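# Three arms stand an enclosure upright in its bay

## Task

Get the enclosure resting upright on its base inside the marked bay, never letting it rotate quickly along the way. The arm feet (metres, heading in degrees counter-clockwise from +x) are: arm1 at x=-0.99, y=+0.32, z=+0.36, heading -1; arm2 at x=-0.99, y=-0.32, z=+0.37, heading +1; arm3 at x=+0.88, y=+0.00, z=+0.66, heading +179. At the end every gripper must release it and all arms must back away; the enclosure has to stay upright with no robot support for the job to count.

## Robot and tools

Setup: three identical i2rt Big YAM arms, named arm1, arm2 and arm3. Each has six revolute joints, a two-finger gripper and a wrist camera. arm1 and arm2 stand on the -x side facing roughly +x; arm3 stands on the +x side, mounted higher, facing roughly -x. Two fixed room cameras, cam_high and cam_low, also watch the scene. Loose objects may occasionally get a brief shove from outside.

Frame: all positions use one shared scene frame, origin on the floor, +z up, lengths in metres. The hand point lies midway between the fingertips; its z axis runs along the fingers and the fingers close along its y axis. The hand reaches roughly 1.0 m from the joint1 axis.

Joints (all absolute targets, radians unless noted; tolerance for counting as arrived in brackets):
- joint1_rad, -2.879 to 2.879 (0.045): yaw of the whole arm about its foot, positive = counter-clockwise seen from above; 0 points along the foot's heading.
- joint2_rad, 0 to 3.141 (0.14): shoulder; 0 has the upper arm lying back roughly level, increasing lifts it up and then forward.
- joint3_rad, 0 to 3.019 (0.09): elbow; 0 is fully folded, increasing opens it.
- joint4_rad, -1.692 to 1.57 (0.055): hand pitch, positive tips the fingers up.
- joint5_rad, -1.57 to 1.57 (0.03): sideways hand swing, positive toward the arm's right.
- joint6_rad, -2.094 to 2.094 (0.035): hand roll, positive clockwise viewed from behind the hand.
- gripper_m, 0 to 0.093 (0.003): fingertip gap in metres; each pad squeezes with about 50 to 62 N at most, less on some grippers.
With joints 1 and 6 at zero and the hand level and forward, the camera sits above the hand aiming at the fingertips. Joints move at different speeds, so the path between two postures can bow outward.

Tools:
- execute_actions: "actions" is a list holding either nothing or exactly one action. An action is an object keyed by arm name; each arm entry has a "joints" object mapping any subset of the seven names above to absolute targets. Every arm named starts at once; they can finish at different moments; any single action ends within 15 s. Omitted joints or arms are not reset and may keep pushing toward an earlier target. An unknown key or out-of-range number rejects the whole call and nothing moves. "cameras" picks which images come back (arm1_cam_wrist, arm2_cam_wrist, arm3_cam_wrist, cam_high, cam_low, or all); omitted, null or ["all"] gives every camera, [] gives none. The "pictures" line lists the returned images in order. An empty actions list just reports state and images.
- wait: {"seconds": 0 to 10}; commands nothing new, lets the scene run, then reports like an empty action.
- zoom_image: {"camera", "region": [x0, y0, x1, y1]} in pixels of that camera's latest full image, top-left origin, no larger than 504 by 504.
- read_manual: returns only the URDF licence texts (section "licences"); no motion.
- finished_scene: {"scene": number}; closes the scene for good after the last command is held and reports success.

Reading results: joint_positions gives measured joint values. joint_status tells how each commanded motion ended. "off_target" means it stopped short and may still be pushing. After "contact_stop" or "time_out" the joint normally holds where it stopped; but a timed-out joint can keep a target (at most 0.375, 0.375, 0.113, 0.225, 0.075, 0.3 rad from its position for joints 1 to 6), keep pushing, and finish the move by itself if the path frees up; on_its_own lists such joints, and its "held at" value is the held target, not the current position. To relieve a push, command the joint to its reported position. Very small target changes may produce no motion. "joint command not followed" (often with a "cause:" line) means a self/inter-arm clearance check blocked that arm's joint targets; a gripper target in the same action still runs. Blocked joints read "not_followed" and the arm may retry them with later actions until new targets pass. Calls without an action never show this line. The check can be late and ignores fingers, gripper housings and wrist cameras between arms, so collisions are still possible. Joints carrying weight sag once they stop. The arms never stop just because they touch something; they keep pressing, possibly hard.

Motor heat: holding loads warms motors, even while you are composing a reply (the robot keeps its last command during that time). A MOTOR HOT line appears from 85 °C; at 100 °C an OVER-TEMPERATURE FAULT drops that whole arm and gripper until cooled, and unmet targets read "limit_stop_at_motor_heat"; resend them. Such a stop counts as a stop: later execute_actions, wait and finished_scene calls in the same reply are skipped.

Cameras: wrist cameras are fisheye 504x504; cam_high and cam_low are pinhole with radial distortion, 504x504. Calibration lines give K, D and T_world_to_cam (scene frame to camera). Actual poses may be off by a couple of degrees and several millimetres; wrist camera poses also inherit joint reading errors.

Avoid: hard contact or squeezing between two arms (can end the run; no state line reports arm-to-arm touching), knocking anything out of the work area or onto the floor (fails), drops, slips, slams, hard hits, strong pushes, and spinning the enclosure quickly. Arms act independently; a stalled arm does not pause the others.

Each tool is called after ">>>" as a command line: name --argument value for each argument, lists and objects as JSON in quotes; but a table of rows of numbers goes row by row, as --pt "numbers of a row", without its own name.

## Session

>>> execute_actions --actions '[]'

Scene clock: 0.00 s.
arm1.joint_positions: joint1_rad=+0.249 joint2_rad=+0.586 joint3_rad=+1.400 joint4_rad=-1.316 joint5_rad=-0.243 joint6_rad=-0.380 gripper_m=+0.094
arm1.joint_status: not commanded
arm1.hand: x=-0.7873 y=+0.4121 z=+0.9141 quat_wxyz=(-0.511, +0.319, -0.796, -0.067) (m; scene frame)
arm2.joint_positions: joint1_rad=-0.026 joint2_rad=+0.546 joint3_rad=+1.429 joint4_rad=-1.419 joint5_rad=-0.037 joint6_rad=+0.030 gripper_m=+0.095
arm2.joint_status: not commanded
arm2.hand: x=-0.7994 y=-0.3155 z=+0.9282 quat_wxyz=(-0.492, -0.007, -0.870, -0.022) (m; scene frame)
arm3.joint_positions: joint1_rad=-0.216 joint2_rad=+0.591 joint3_rad=+1.405 joint4_rad=-1.411 joint5_rad=-0.142 joint6_rad=+0.012 gripper_m=+0.094
arm3.joint_status: not commanded
arm3.hand: x=+0.6703 y=+0.0306 z=+1.2001 quat_wxyz=(+0.013, +0.879, -0.079, -0.471) (m; scene frame)
pictures: arm1_cam_wrist, arm2_cam_wrist, arm3_cam_wrist, cam_high, cam_low
Images, in order (width x height): arm1_cam_wrist 504x504, arm2_cam_wrist 504x504, arm3_cam_wrist 504x504, cam_high 504x504, cam_low 504x504.

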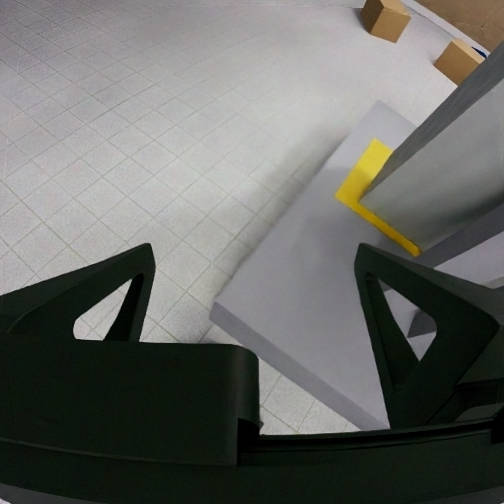

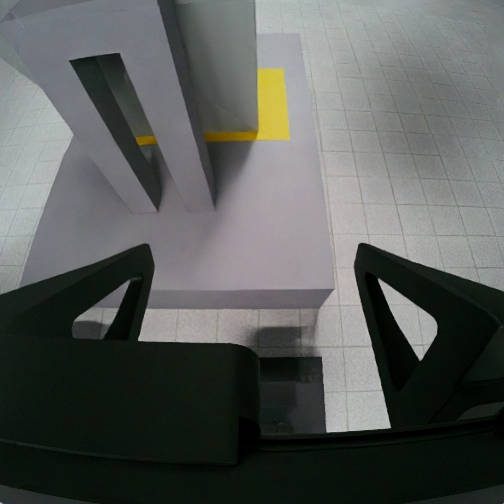

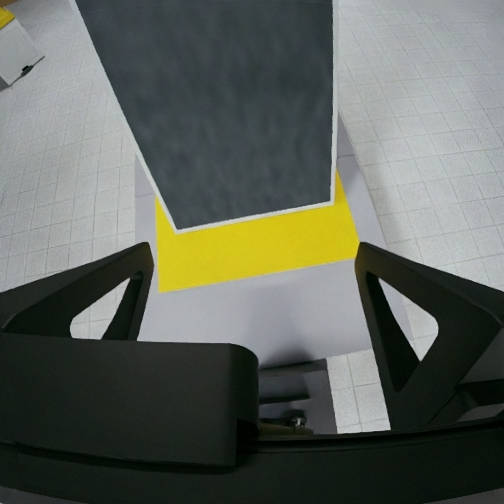

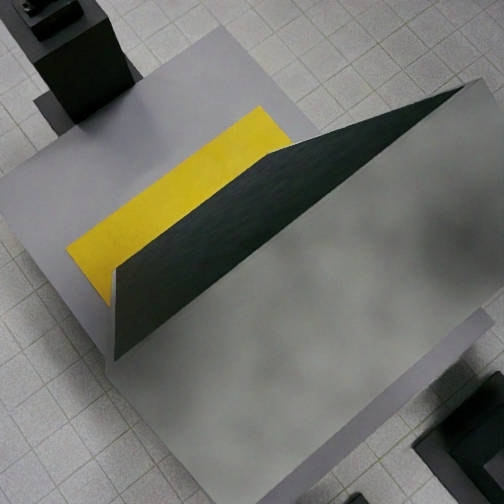

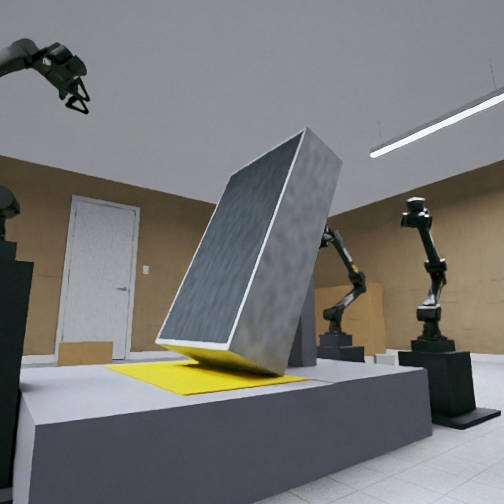

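>>> execute_actions --actions '[{"arm1":{"joints":{"joint1_rad":-0.2,"joint2_rad":0.8,"joint3_rad":1.016,"joint4_rad":0.1,"joint5_rad":0,"joint6_rad":0,"gripper_m":0}},"arm2":{"joints":{"joint1_rad":0.2,"joint2_rad":0.8,"joint3_rad":1.016,"joint4_rad":0.1,"joint5_rad":0,"joint6_rad":0,"gripper_m":0}},"arm3":{"joints":{"joint1_rad":0,"joint2_rad":1.827,"joint3_rad":1.158,"joint4_rad":0.669,"joint5_rad":0,"joint6_rad":0,"gripper_m":0}}}]'

Scene clock: 26.70 s.
arm1.joint_positions: joint1_rad=-0.194 joint2_rad=+0.798 joint3_rad=+0.992 joint4_rad=+0.074 joint5_rad=-0.001 joint6_rad=-0.015 gripper_m=+0.000
arm1.joint_status: all done
arm1.hand: x=-0.5794 y=+0.2359 z=+0.9432 quat_wxyz=(-0.790, -0.056, -0.604, +0.088) (m; scene frame)
arm2.joint_positions: joint1_rad=+0.190 joint2_rad=+0.794 joint3_rad=+0.999 joint4_rad=+0.078 joint5_rad=-0.002 joint6_rad=+0.010 gripper_m=+0.001
arm2.joint_status: all done
arm2.hand: x=-0.5803 y=-0.2345 z=+0.9669 quat_wxyz=(-0.794, +0.060, -0.599, -0.088) (m; scene frame)
arm3.joint_positions: joint1_rad=-0.003 joint2_rad=+1.836 joint3_rad=+1.162 joint4_rad=+0.650 joint5_rad=-0.004 joint6_rad=+0.012 gripper_m=+0.001
arm3.joint_status: all done
arm3.hand: x=+0.1481 y=+0.0214 z=+0.8965 quat_wxyz=(-0.001, +0.715, -0.015, -0.699) (m; scene frame)
pictures: arm1_cam_wrist, arm2_cam_wrist, arm3_cam_wrist, cam_high, cam_low
camera_calibration (this result's frames):
arm1_cam_wrist: T_world_to_cam=[[-0.210037, -0.977252, 0.0293602, 0.0818963], [-0.361872, 0.0498084, -0.930896, 0.660946], [0.908258, -0.206148, -0.364102, 1.04085], [0, 0, 0, 1]] pos_world=[-0.688978, 0.261681, 0.991842]
arm2_cam_wrist: T_world_to_cam=[[0.209939, -0.97759, -0.0156024, -0.0911452], [-0.332876, -0.0564627, -0.941279, 0.707924], [0.919304, 0.202805, -0.33727, 1.02712], [0, 0, 0, 1]] pos_world=[-0.689449, -0.257436, 1.01135]
arm3_cam_wrist: T_world_to_cam=[[0.0371789, 0.999251, -0.0107118, -0.0182666], [0.604933, -0.0310371, -0.795671, 0.626633], [-0.795408, 0.0231023, -0.605634, 0.780645], [0, 0, 0, 1]] pos_world=[0.242539, 0.0196671, 0.971184]
Images, in order (width x height): arm1_cam_wrist 504x504, arm2_cam_wrist 504x504, arm3_cam_wrist 504x504, cam_high 504x504, cam_low 504x504.

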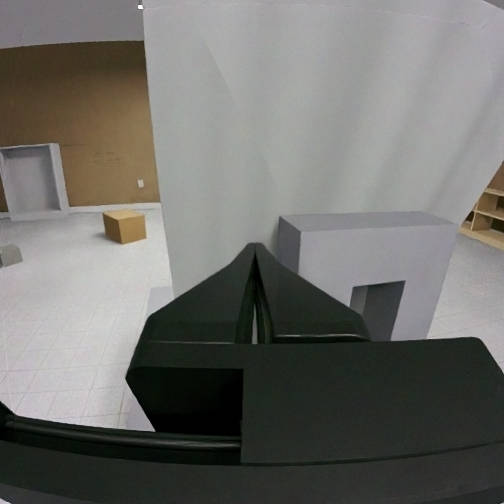

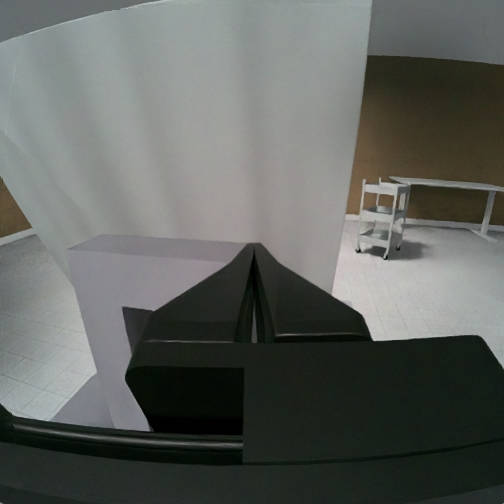

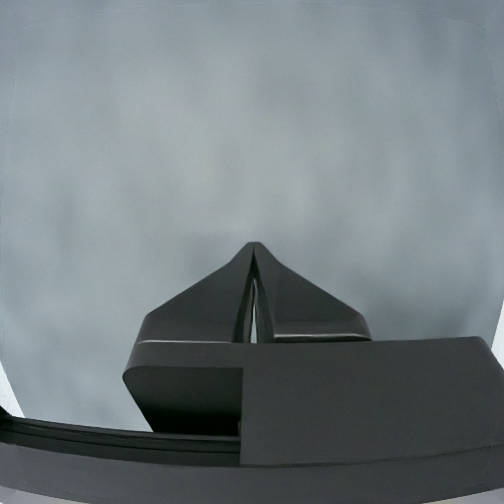

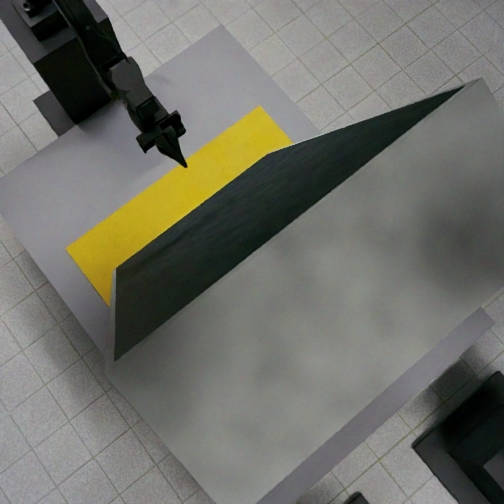

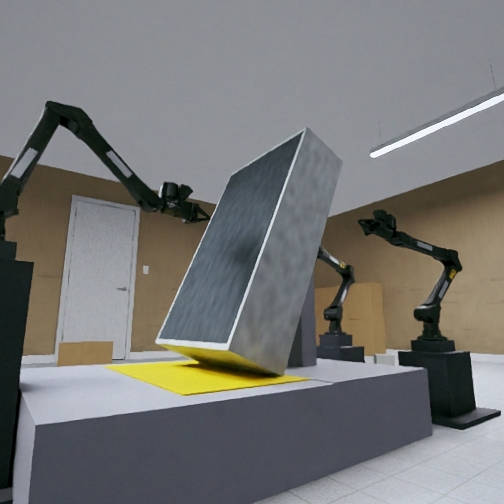

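>>> execute_actions --actions '[{"arm1":{"joints":{"joint2_rad":1.155,"joint3_rad":1.191,"joint4_rad":0.264}},"arm2":{"joints":{"joint2_rad":1.155,"joint3_rad":1.191,"joint4_rad":0.264}},"arm3":{"joints":{"joint2_rad":2.088,"joint3_rad":1.586,"joint4_rad":0.502}}}]'

Scene clock: 30.83 s.
arm1.joint_positions: joint1_rad=-0.194 joint2_rad=+1.167 joint3_rad=+1.146 joint4_rad=+0.245 joint5_rad=-0.001 joint6_rad=-0.015 gripper_m=+0.000
arm1.joint_status: all done
arm1.hand: x=-0.4432 y=+0.2073 z=+0.9074 quat_wxyz=(-0.776, -0.058, -0.622, +0.086) (m; scene frame)
arm2.joint_positions: joint1_rad=+0.190 joint2_rad=+1.162 joint3_rad=+1.159 joint4_rad=+0.250 joint5_rad=-0.002 joint6_rad=+0.010 gripper_m=+0.001
arm2.joint_status: all done
arm2.hand: x=-0.4443 y=-0.2057 z=+0.9357 quat_wxyz=(-0.783, +0.061, -0.613, -0.087) (m; scene frame)
arm3.joint_positions: joint1_rad=-0.003 joint2_rad=+2.097 joint3_rad=+1.529 joint4_rad=+0.502 joint5_rad=-0.004 joint6_rad=+0.012 gripper_m=+0.001
arm3.joint_status: all done
arm3.hand: x=+0.0409 y=+0.0240 z=+0.8649 quat_wxyz=(-0.001, +0.729, -0.015, -0.684) (m; scene frame)
pictures: arm1_cam_wrist, arm2_cam_wrist, arm3_cam_wrist, cam_high, cam_low
camera_calibration (this result's frames):
arm1_cam_wrist: T_world_to_cam=[[-0.208893, -0.97749, 0.0296003, 0.0840278], [-0.401487, 0.0581209, -0.914019, 0.643703], [0.891724, -0.202816, -0.404591, 0.926929], [0, 0, 0, 1]] pos_world=[-0.550574, 0.23272, 0.960896]
arm2_cam_wrist: T_world_to_cam=[[0.209434, -0.977697, -0.0157028, -0.0921698], [-0.365676, -0.0634181, -0.928579, 0.697592], [0.906873, 0.200218, -0.370802, 0.911051], [0, 0, 0, 1]] pos_world=[-0.551811, -0.228283, 0.984142]
arm3_cam_wrist: T_world_to_cam=[[0.0372889, 0.999252, -0.0102843, -0.0176439], [0.637776, -0.0317201, -0.769569, 0.642555], [-0.769319, 0.0221373, -0.638481, 0.70359], [0, 0, 0, 1]] pos_world=[0.132137, 0.022437, 0.943538]
Images, in order (width x height): arm1_cam_wrist 504x504, arm2_cam_wrist 504x504, arm3_cam_wrist 504x504, cam_high 504x504, cam_low 504x504.

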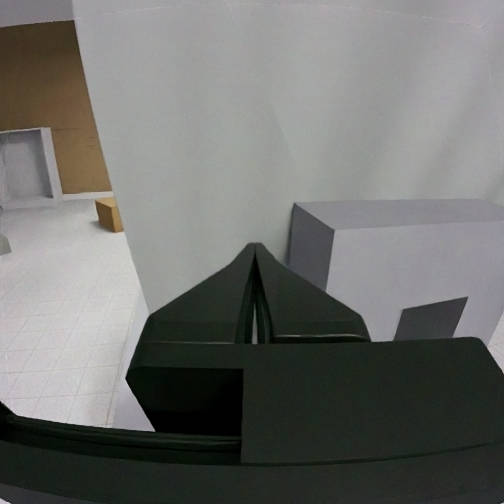

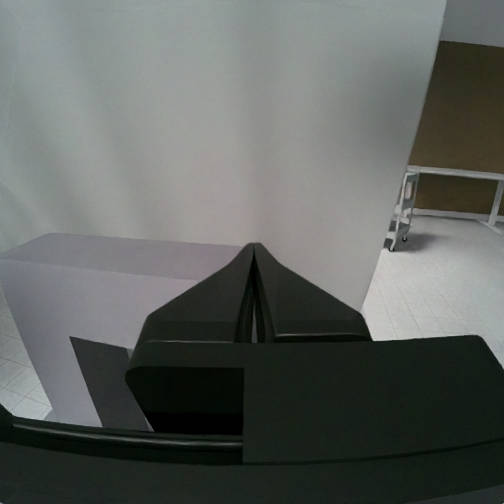

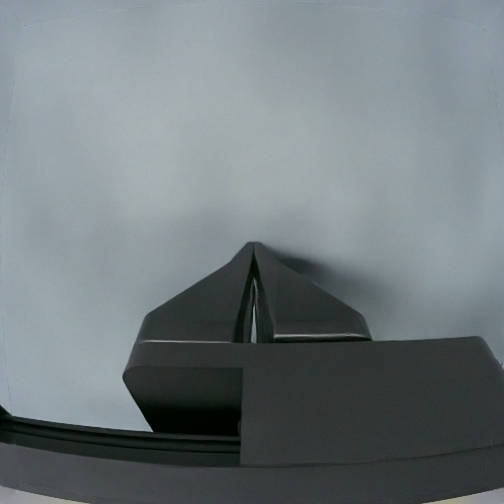

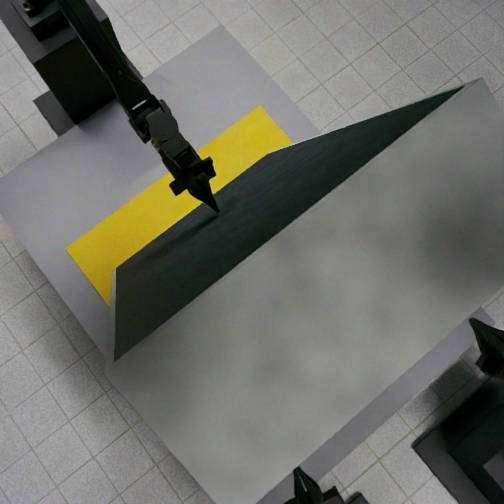

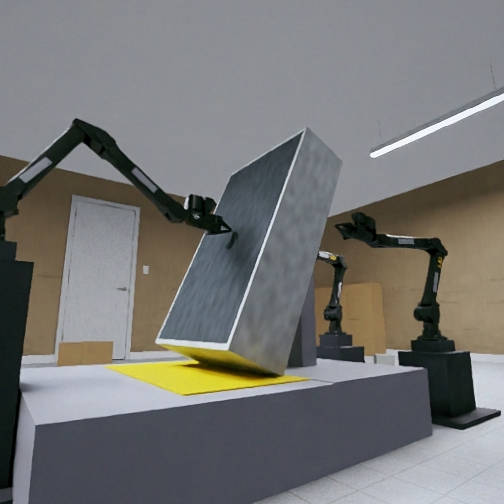

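>>> execute_actions --actions '[{"arm1":{"joints":{"joint2_rad":1.33,"joint3_rad":1.52,"joint4_rad":0.151}},"arm2":{"joints":{"joint2_rad":1.33,"joint3_rad":1.5,"joint4_rad":0.151}},"arm3":{"joints":{"joint2_rad":2.15,"joint3_rad":1.72,"joint4_rad":0.45}}}]' --cameras '["cam_low","arm3_cam_wrist","arm1_cam_wrist"]'

Scene clock: 36.77 s.
arm1.joint_positions: joint1_rad=-0.194 joint2_rad=+1.337 joint3_rad=+1.456 joint4_rad=+0.162 joint5_rad=-0.001 joint6_rad=-0.015 gripper_m=+0.000
arm1.joint_status: all done
arm1.hand: x=-0.3860 y=+0.1956 z=+0.9837 quat_wxyz=(-0.794, -0.056, -0.599, +0.088) (m; scene frame)
arm2.joint_positions: joint1_rad=+0.190 joint2_rad=+1.332 joint3_rad=+1.447 joint4_rad=+0.163 joint5_rad=-0.002 joint6_rad=+0.010 gripper_m=+0.001
arm2.joint_status: all done
arm2.hand: x=-0.3849 y=-0.1932 z=+0.9968 quat_wxyz=(-0.792, +0.060, -0.601, -0.088) (m; scene frame)
arm3.joint_positions: joint1_rad=-0.003 joint2_rad=+2.110 joint3_rad=+1.570 joint4_rad=+0.457 joint5_rad=-0.003 joint6_rad=+0.012 gripper_m=+0.001
arm3.joint_status: joint3_rad time_out (moved +0.041 of +0.191); the others done
arm3.on_its_own: joint3_rad reads +1.570 and still pushes toward +1.683 since a time_out
arm3.hand: x=+0.0318 y=+0.0245 z=+0.8660 quat_wxyz=(-0.001, +0.735, -0.016, -0.678) (m; scene frame)
pictures: arm1_cam_wrist, arm3_cam_wrist, cam_low
camera_calibration (this result's frames):
arm1_cam_wrist: T_world_to_cam=[[-0.210393, -0.977178, 0.0292745, 0.0819518], [-0.349326, 0.047177, -0.935813, 0.780819], [0.913075, -0.207115, -0.35128, 0.86107], [0, 0, 0, 1]] pos_world=[-0.496219, 0.221585, 1.03078]
arm3_cam_wrist: T_world_to_cam=[[0.0384693, 0.99921, -0.0100103, -0.0180183], [0.651152, -0.0326655, -0.758244, 0.638988], [-0.757972, 0.0226509, -0.651894, 0.708485], [0, 0, 0, 1]] pos_world=[0.121627, 0.0228291, 0.946185]
Images, in order (width x height): arm1_cam_wrist 504x504, arm3_cam_wrist 504x504, cam_low 504x504.

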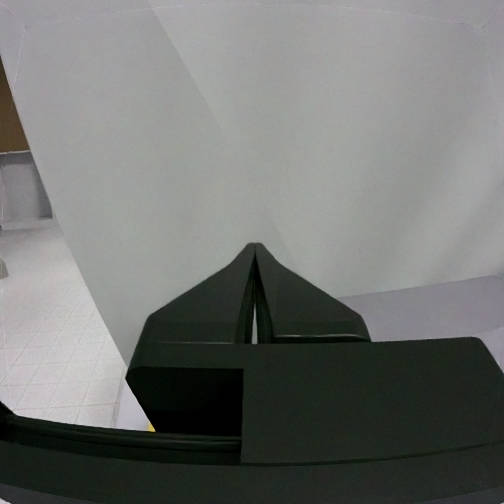

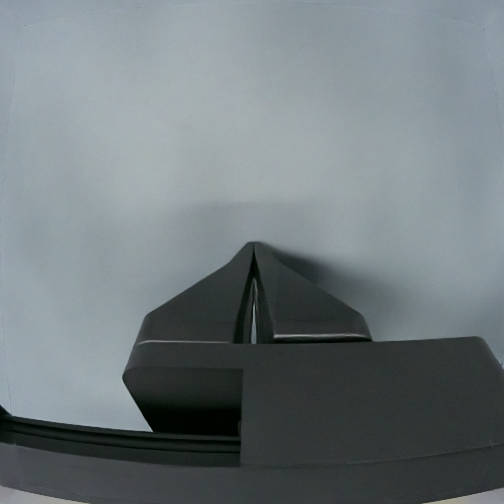

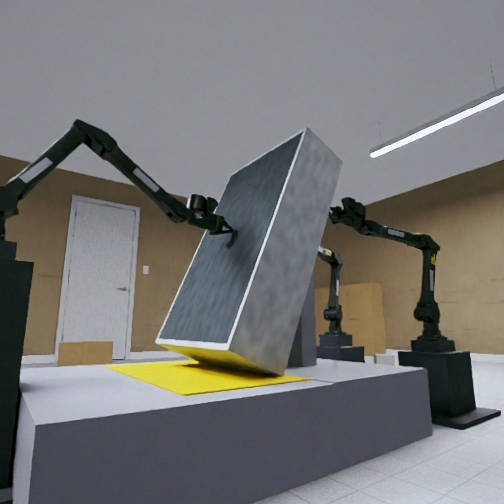

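>>> execute_actions --actions '[{"arm1":{"joints":{"joint2_rad":1.49,"joint3_rad":1.68,"joint4_rad":0.146}},"arm2":{"joints":{"joint2_rad":1.49,"joint3_rad":1.66,"joint4_rad":0.146}},"arm3":{"joints":{"joint2_rad":2.04,"joint3_rad":1.5,"joint4_rad":0.5}}}]' --cameras '["cam_low"]'

Scene clock: 40.73 s.
arm1.joint_positions: joint1_rad=-0.194 joint2_rad=+1.502 joint3_rad=+1.615 joint4_rad=+0.157 joint5_rad=-0.001 joint6_rad=-0.015 gripper_m=+0.000
arm1.joint_status: all done
arm1.hand: x=-0.3227 y=+0.1824 z=+0.9765 quat_wxyz=(-0.790, -0.056, -0.604, +0.088) (m; scene frame)
arm2.joint_positions: joint1_rad=+0.190 joint2_rad=+1.486 joint3_rad=+1.609 joint4_rad=+0.157 joint5_rad=-0.002 joint6_rad=+0.010 gripper_m=+0.001
arm2.joint_status: all done
arm2.hand: x=-0.3275 y=-0.1810 z=+0.9991 quat_wxyz=(-0.793, +0.060, -0.600, -0.088) (m; scene frame)
arm3.joint_positions: joint1_rad=-0.003 joint2_rad=+2.048 joint3_rad=+1.512 joint4_rad=+0.483 joint5_rad=-0.003 joint6_rad=+0.012 gripper_m=+0.001
arm3.joint_status: all done
arm3.hand: x=+0.0489 y=+0.0242 z=+0.8901 quat_wxyz=(-0.001, +0.725, -0.016, -0.689) (m; scene frame)
pictures: cam_low
Images, in order (width x height): cam_low 504x504.

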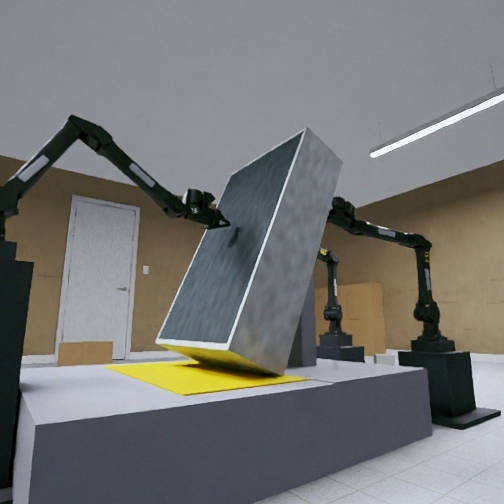

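>>> execute_actions --actions '[{"arm1":{"joints":{"joint2_rad":1.63,"joint3_rad":1.85,"joint4_rad":0.12}},"arm2":{"joints":{"joint2_rad":1.64,"joint3_rad":1.84,"joint4_rad":0.12}}}]' --cameras '["cam_low","arm1_cam_wrist"]'

Scene clock: 43.97 s.
arm1.joint_positions: joint1_rad=-0.194 joint2_rad=+1.629 joint3_rad=+1.779 joint4_rad=+0.122 joint5_rad=+0.000 joint6_rad=-0.014 gripper_m=+0.000
arm1.joint_status: all done
arm1.hand: x=-0.2780 y=+0.1726 z=+0.9833 quat_wxyz=(-0.791, -0.057, -0.602, +0.088) (m; scene frame)
arm2.joint_positions: joint1_rad=+0.190 joint2_rad=+1.618 joint3_rad=+1.782 joint4_rad=+0.120 joint5_rad=+0.000 joint6_rad=+0.010 gripper_m=+0.001
arm2.joint_status: all done
arm2.hand: x=-0.2810 y=-0.1713 z=+1.0074 quat_wxyz=(-0.794, +0.059, -0.599, -0.087) (m; scene frame)
arm3.joint_positions: joint1_rad=-0.003 joint2_rad=+2.033 joint3_rad=+1.491 joint4_rad=+0.486 joint5_rad=-0.002 joint6_rad=+0.012 gripper_m=+0.001
arm3.joint_status: not commanded
arm3.hand: x=+0.0548 y=+0.0242 z=+0.8907 quat_wxyz=(-0.002, +0.726, -0.016, -0.687) (m; scene frame)
pictures: arm1_cam_wrist, cam_low
camera_calibration (this result's frames):
arm1_cam_wrist: T_world_to_cam=[[-0.21153, -0.976951, 0.0286538, 0.0824532], [-0.356801, 0.0498945, -0.932847, 0.813776], [0.909917, -0.207549, -0.359131, 0.764472], [0, 0, 0, 1]] pos_world=[-0.387809, 0.198615, 1.03131]
Images, in order (width x height): arm1_cam_wrist 504x504, cam_low 504x504.

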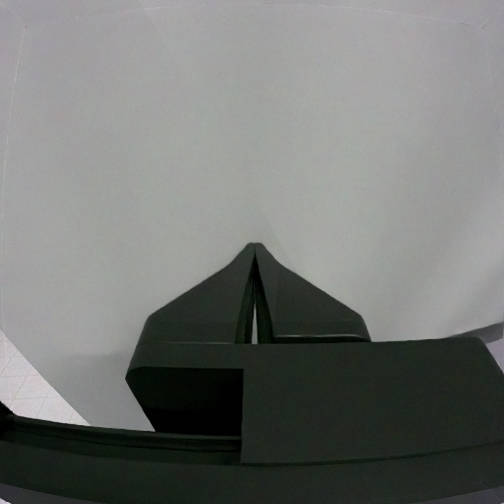

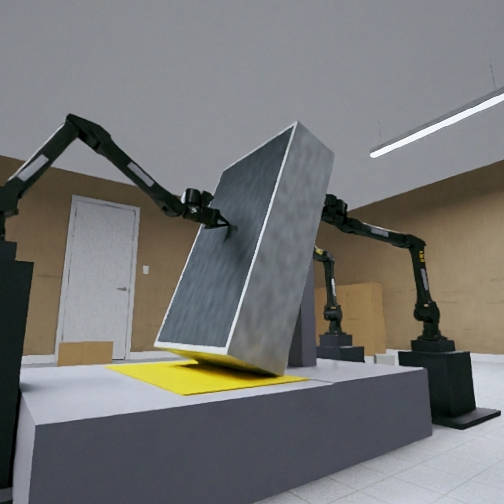

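>>> execute_actions --actions '[{"arm1":{"joints":{"joint2_rad":1.77,"joint3_rad":2.04,"joint4_rad":0.07}},"arm2":{"joints":{"joint2_rad":1.77,"joint3_rad":2.03,"joint4_rad":0.07}},"arm3":{"joints":{"joint2_rad":1.94,"joint3_rad":1.36,"joint4_rad":0.58}}}]' --cameras '["cam_low"]'

Scene clock: 51.43 s.
arm1.joint_positions: joint1_rad=-0.194 joint2_rad=+1.778 joint3_rad=+1.968 joint4_rad=+0.078 joint5_rad=-0.002 joint6_rad=-0.014 gripper_m=+0.000
arm1.joint_status: all done
arm1.hand: x=-0.2265 y=+0.1622 z=+0.9795 quat_wxyz=(-0.790, -0.056, -0.604, +0.087) (m; scene frame)
arm2.joint_positions: joint1_rad=+0.190 joint2_rad=+1.761 joint3_rad=+1.970 joint4_rad=+0.078 joint5_rad=+0.003 joint6_rad=+0.010 gripper_m=+0.001
arm2.joint_status: all done
arm2.hand: x=-0.2330 y=-0.1615 z=+1.0090 quat_wxyz=(-0.795, +0.058, -0.598, -0.087) (m; scene frame)
arm3.joint_positions: joint1_rad=-0.003 joint2_rad=+1.925 joint3_rad=+1.328 joint4_rad=+0.563 joint5_rad=-0.001 joint6_rad=+0.012 gripper_m=+0.000
arm3.joint_status: all done
arm3.hand: x=+0.1005 y=+0.0232 z=+0.9010 quat_wxyz=(-0.002, +0.719, -0.016, -0.695) (m; scene frame)
pictures: cam_low
Images, in order (width x height): cam_low 504x504.

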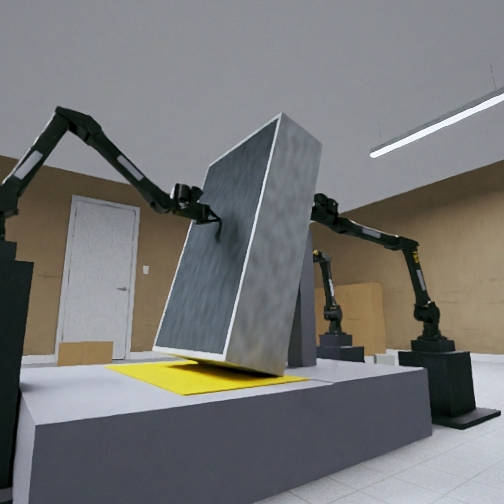

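>>> execute_actions --actions '[{"arm1":{"joints":{"joint2_rad":1.93,"joint3_rad":2.28,"joint4_rad":-0.02}},"arm2":{"joints":{"joint2_rad":1.93,"joint3_rad":2.28,"joint4_rad":-0.02}},"arm3":{"joints":{"joint2_rad":1.84,"joint3_rad":1.21,"joint4_rad":0.65}}}]' --cameras '["cam_low"]'

Scene clock: 55.33 s.
arm1.joint_positions: joint1_rad=-0.194 joint2_rad=+1.933 joint3_rad=+2.207 joint4_rad=-0.008 joint5_rad=-0.002 joint6_rad=-0.014 gripper_m=+0.000
arm1.joint_status: all done
arm1.hand: x=-0.1815 y=+0.1529 z=+0.9837 quat_wxyz=(-0.790, -0.056, -0.605, +0.087) (m; scene frame)
arm2.joint_positions: joint1_rad=+0.190 joint2_rad=+1.919 joint3_rad=+2.223 joint4_rad=-0.008 joint5_rad=+0.003 joint6_rad=+0.010 gripper_m=+0.001
arm2.joint_status: all done
arm2.hand: x=-0.1887 y=-0.1521 z=+1.0196 quat_wxyz=(-0.798, +0.058, -0.594, -0.087) (m; scene frame)
arm3.joint_positions: joint1_rad=-0.003 joint2_rad=+1.781 joint3_rad=+1.119 joint4_rad=+0.640 joint5_rad=+0.003 joint6_rad=+0.012 gripper_m=+0.000
arm3.joint_status: joint3_rad off_target (ended at +1.119, target +1.210); the others done
arm3.hand: x=+0.1647 y=+0.0222 z=+0.9089 quat_wxyz=(-0.004, +0.714, -0.017, -0.700) (m; scene frame)
pictures: cam_low
Images, in order (width x height): cam_low 504x504.

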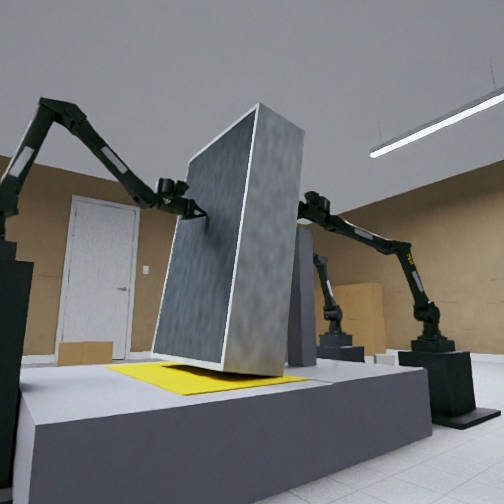

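Now arm3 carries it. Lower in small steps.

>>> execute_actions --actions '[{"arm3":{"joints":{"joint2_rad":1.76,"joint3_rad":1.12,"joint4_rad":0.69}}}]' --cameras '["cam_low"]'

>>> execute_actions --actions '[{"arm3":{"joints":{"joint2_rad":1.69,"joint3_rad":1.03,"joint4_rad":0.72}}}]' --cameras '["cam_low"]'

>>> execute_actions --actions '[{"arm3":{"joints":{"joint2_rad":1.62,"joint3_rad":0.94,"joint4_rad":0.75}}}]' --cameras '["cam_low"]'

Scene clock: 59.17 s.
arm1.joint_positions: joint1_rad=-0.194 joint2_rad=+1.933 joint3_rad=+2.207 joint4_rad=-0.008 joint5_rad=-0.002 joint6_rad=-0.014 gripper_m=+0.000
arm1.joint_status: not commanded
arm1.hand: x=-0.1815 y=+0.1529 z=+0.9837 quat_wxyz=(-0.790, -0.056, -0.605, +0.087) (m; scene frame)
arm2.joint_positions: joint1_rad=+0.190 joint2_rad=+1.919 joint3_rad=+2.223 joint4_rad=-0.008 joint5_rad=+0.003 joint6_rad=+0.010 gripper_m=+0.001
arm2.joint_status: not commanded
arm2.hand: x=-0.1887 y=-0.1521 z=+1.0196 quat_wxyz=(-0.798, +0.058, -0.594, -0.087) (m; scene frame)
arm3.joint_positions: joint1_rad=-0.005 joint2_rad=+1.707 joint3_rad=+0.998 joint4_rad=+0.659 joint5_rad=+0.004 joint6_rad=+0.012 gripper_m=+0.000
arm3.joint_status: joint3_rad off_target (ended at +0.998, target +1.120); the others done
arm3.hand: x=+0.2030 y=+0.0222 z=+0.8980 quat_wxyz=(-0.004, +0.724, -0.018, -0.690) (m; scene frame)
pictures: cam_low
Images, in order (width x height): cam_low 504x504.

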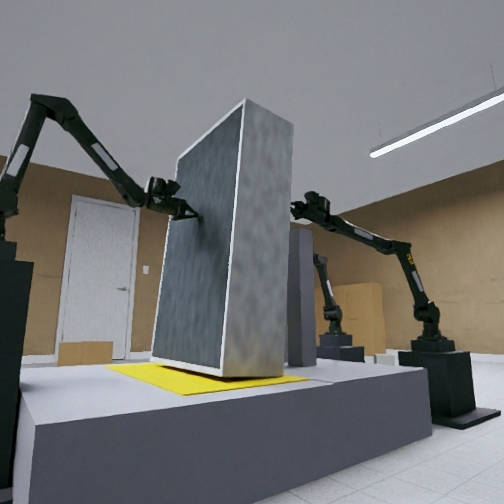

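Scene clock: 60.80 s.
arm1.joint_positions: joint1_rad=-0.194 joint2_rad=+1.933 joint3_rad=+2.207 joint4_rad=-0.008 joint5_rad=-0.002 joint6_rad=-0.014 gripper_m=+0.000
arm1.joint_status: not commanded
arm1.hand: x=-0.1815 y=+0.1529 z=+0.9837 quat_wxyz=(-0.790, -0.056, -0.605, +0.087) (m; scene frame)
arm2.joint_positions: joint1_rad=+0.190 joint2_rad=+1.919 joint3_rad=+2.223 joint4_rad=-0.008 joint5_rad=+0.003 joint6_rad=+0.010 gripper_m=+0.001
arm2.joint_status: not commanded
arm2.hand: x=-0.1887 y=-0.1521 z=+1.0196 quat_wxyz=(-0.798, +0.058, -0.594, -0.087) (m; scene frame)
arm3.joint_positions: joint1_rad=-0.007 joint2_rad=+1.622 joint3_rad=+0.849 joint4_rad=+0.684 joint5_rad=+0.008 joint6_rad=+0.012 gripper_m=+0.000
arm3.joint_status: joint3_rad off_target (ended at +0.849, target +1.030); the others done
arm3.hand: x=+0.2516 y=+0.0226 z=+0.8792 quat_wxyz=(-0.006, +0.737, -0.021, -0.676) (m; scene frame)
pictures: cam_low
Images, in order (width x height): cam_low 504x504.

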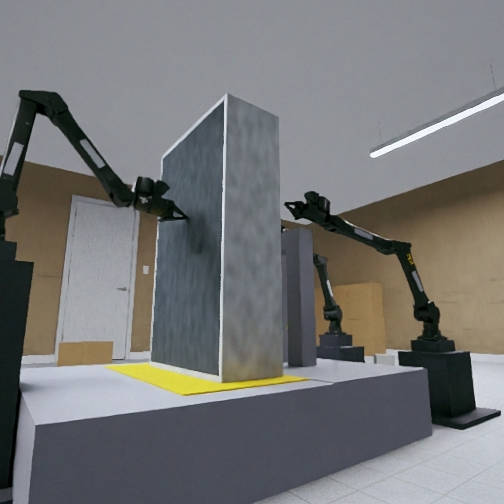

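Scene clock: 62.60 s.
arm1.joint_positions: joint1_rad=-0.194 joint2_rad=+1.933 joint3_rad=+2.207 joint4_rad=-0.008 joint5_rad=-0.002 joint6_rad=-0.014 gripper_m=+0.000
arm1.joint_status: not commanded
arm1.hand: x=-0.1815 y=+0.1529 z=+0.9837 quat_wxyz=(-0.790, -0.056, -0.605, +0.087) (m; scene frame)
arm2.joint_positions: joint1_rad=+0.190 joint2_rad=+1.919 joint3_rad=+2.223 joint4_rad=-0.008 joint5_rad=+0.003 joint6_rad=+0.010 gripper_m=+0.001
arm2.joint_status: not commanded
arm2.hand: x=-0.1887 y=-0.1521 z=+1.0196 quat_wxyz=(-0.798, +0.058, -0.594, -0.087) (m; scene frame)
arm3.joint_positions: joint1_rad=-0.007 joint2_rad=+1.619 joint3_rad=+0.842 joint4_rad=+0.690 joint5_rad=+0.008 joint6_rad=+0.012 gripper_m=+0.000
arm3.joint_status: joint3_rad time_out (moved -0.007 of +0.091); joint4_rad time_out (moved +0.006 of +0.066); the others done
arm3.on_its_own: joint3_rad reads +0.842 and still pushes toward +0.940 since a time_out; joint4_rad reads +0.690 and still pushes toward +0.750 since a time_out
arm3.hand: x=+0.2538 y=+0.0226 z=+0.8785 quat_wxyz=(-0.006, +0.737, -0.021, -0.676) (m; scene frame)
pictures: cam_low
Images, in order (width x height): cam_low 504x504.

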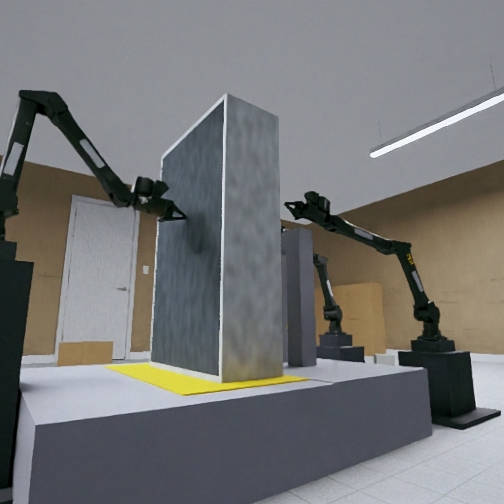

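>>> execute_actions --actions '[{"arm3":{"joints":{"joint2_rad":1.4,"joint3_rad":0.75,"joint4_rad":0.69}},"arm1":{"joints":{"joint2_rad":1.2,"joint3_rad":1.5}},"arm2":{"joints":{"joint2_rad":1.2,"joint3_rad":1.5}}}]' --cameras '["cam_low","cam_high"]'

Scene clock: 66.67 s.
arm1.joint_positions: joint1_rad=-0.194 joint2_rad=+1.213 joint3_rad=+1.494 joint4_rad=-0.012 joint5_rad=-0.002 joint6_rad=-0.014 gripper_m=+0.000
arm1.joint_status: all done
arm1.hand: x=-0.4433 y=+0.2077 z=+1.0358 quat_wxyz=(-0.790, -0.056, -0.604, +0.087) (m; scene frame)
arm2.joint_positions: joint1_rad=+0.190 joint2_rad=+1.206 joint3_rad=+1.501 joint4_rad=-0.012 joint5_rad=+0.003 joint6_rad=+0.010 gripper_m=+0.001
arm2.joint_status: all done
arm2.hand: x=-0.4457 y=-0.2066 z=+1.0596 quat_wxyz=(-0.793, +0.058, -0.600, -0.087) (m; scene frame)
arm3.joint_positions: joint1_rad=-0.007 joint2_rad=+1.390 joint3_rad=+0.761 joint4_rad=+0.684 joint5_rad=+0.004 joint6_rad=+0.012 gripper_m=+0.000
arm3.joint_status: all done
arm3.hand: x=+0.3042 y=+0.0211 z=+0.9664 quat_wxyz=(-0.006, +0.687, -0.019, -0.727) (m; scene frame)
pictures: cam_high, cam_low
Images, in order (width x height): cam_high 504x504, cam_low 504x504.

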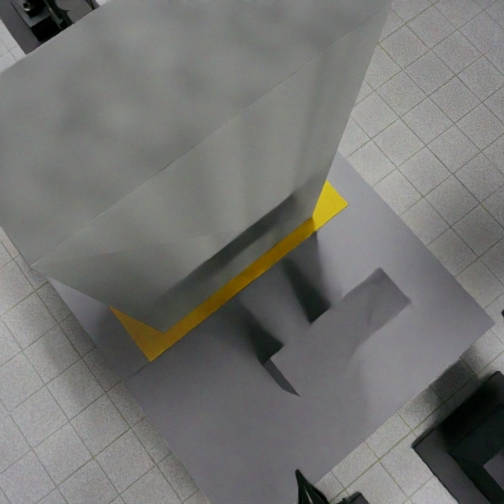

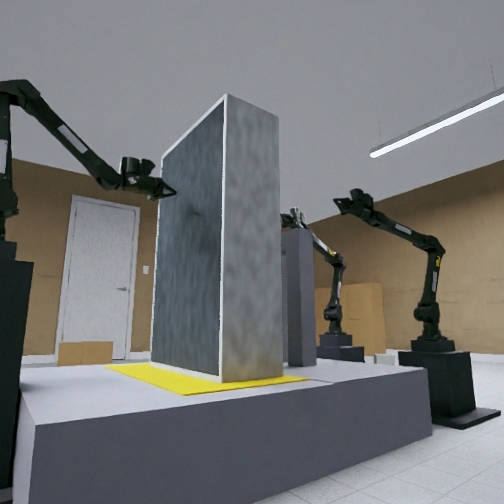

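>>> execute_actions --actions '[{"arm3":{"joints":{"joint2_rad":0.7,"joint3_rad":0.8,"joint4_rad":0}},"arm1":{"joints":{"joint2_rad":0.7,"joint3_rad":1.2}},"arm2":{"joints":{"joint2_rad":0.7,"joint3_rad":1.2}}}]' --cameras '[]'

>>> finished_scene --scene 1

Scene clock: 70.37 s.
arm1.joint_positions: joint1_rad=-0.194 joint2_rad=+0.705 joint3_rad=+1.199 joint4_rad=-0.013 joint5_rad=-0.002 joint6_rad=-0.014 gripper_m=+0.000
arm1.joint_status: all done
arm1.hand: x=-0.6638 y=+0.2539 z=+1.0785 quat_wxyz=(-0.850, -0.048, -0.517, +0.094) (m; scene frame)
arm2.joint_positions: joint1_rad=+0.190 joint2_rad=+0.705 joint3_rad=+1.205 joint4_rad=-0.014 joint5_rad=+0.003 joint6_rad=+0.010 gripper_m=+0.001
arm2.joint_status: all done
arm2.hand: x=-0.6628 y=-0.2527 z=+1.0988 quat_wxyz=(-0.851, +0.050, -0.515, -0.093) (m; scene frame)
arm3.joint_positions: joint1_rad=-0.007 joint2_rad=+0.693 joint3_rad=+0.761 joint4_rad=+0.007 joint5_rad=+0.004 joint6_rad=+0.012 gripper_m=+0.000
arm3.joint_status: all done
arm3.hand: x=+0.4792 y=+0.0171 z=+1.1314 quat_wxyz=(-0.006, +0.679, -0.019, -0.734) (m; scene frame)
pictures: none
No camera images: the call's "cameras" was empty. Leave "cameras" out to get every camera's image.

The scene is finished: the task was done.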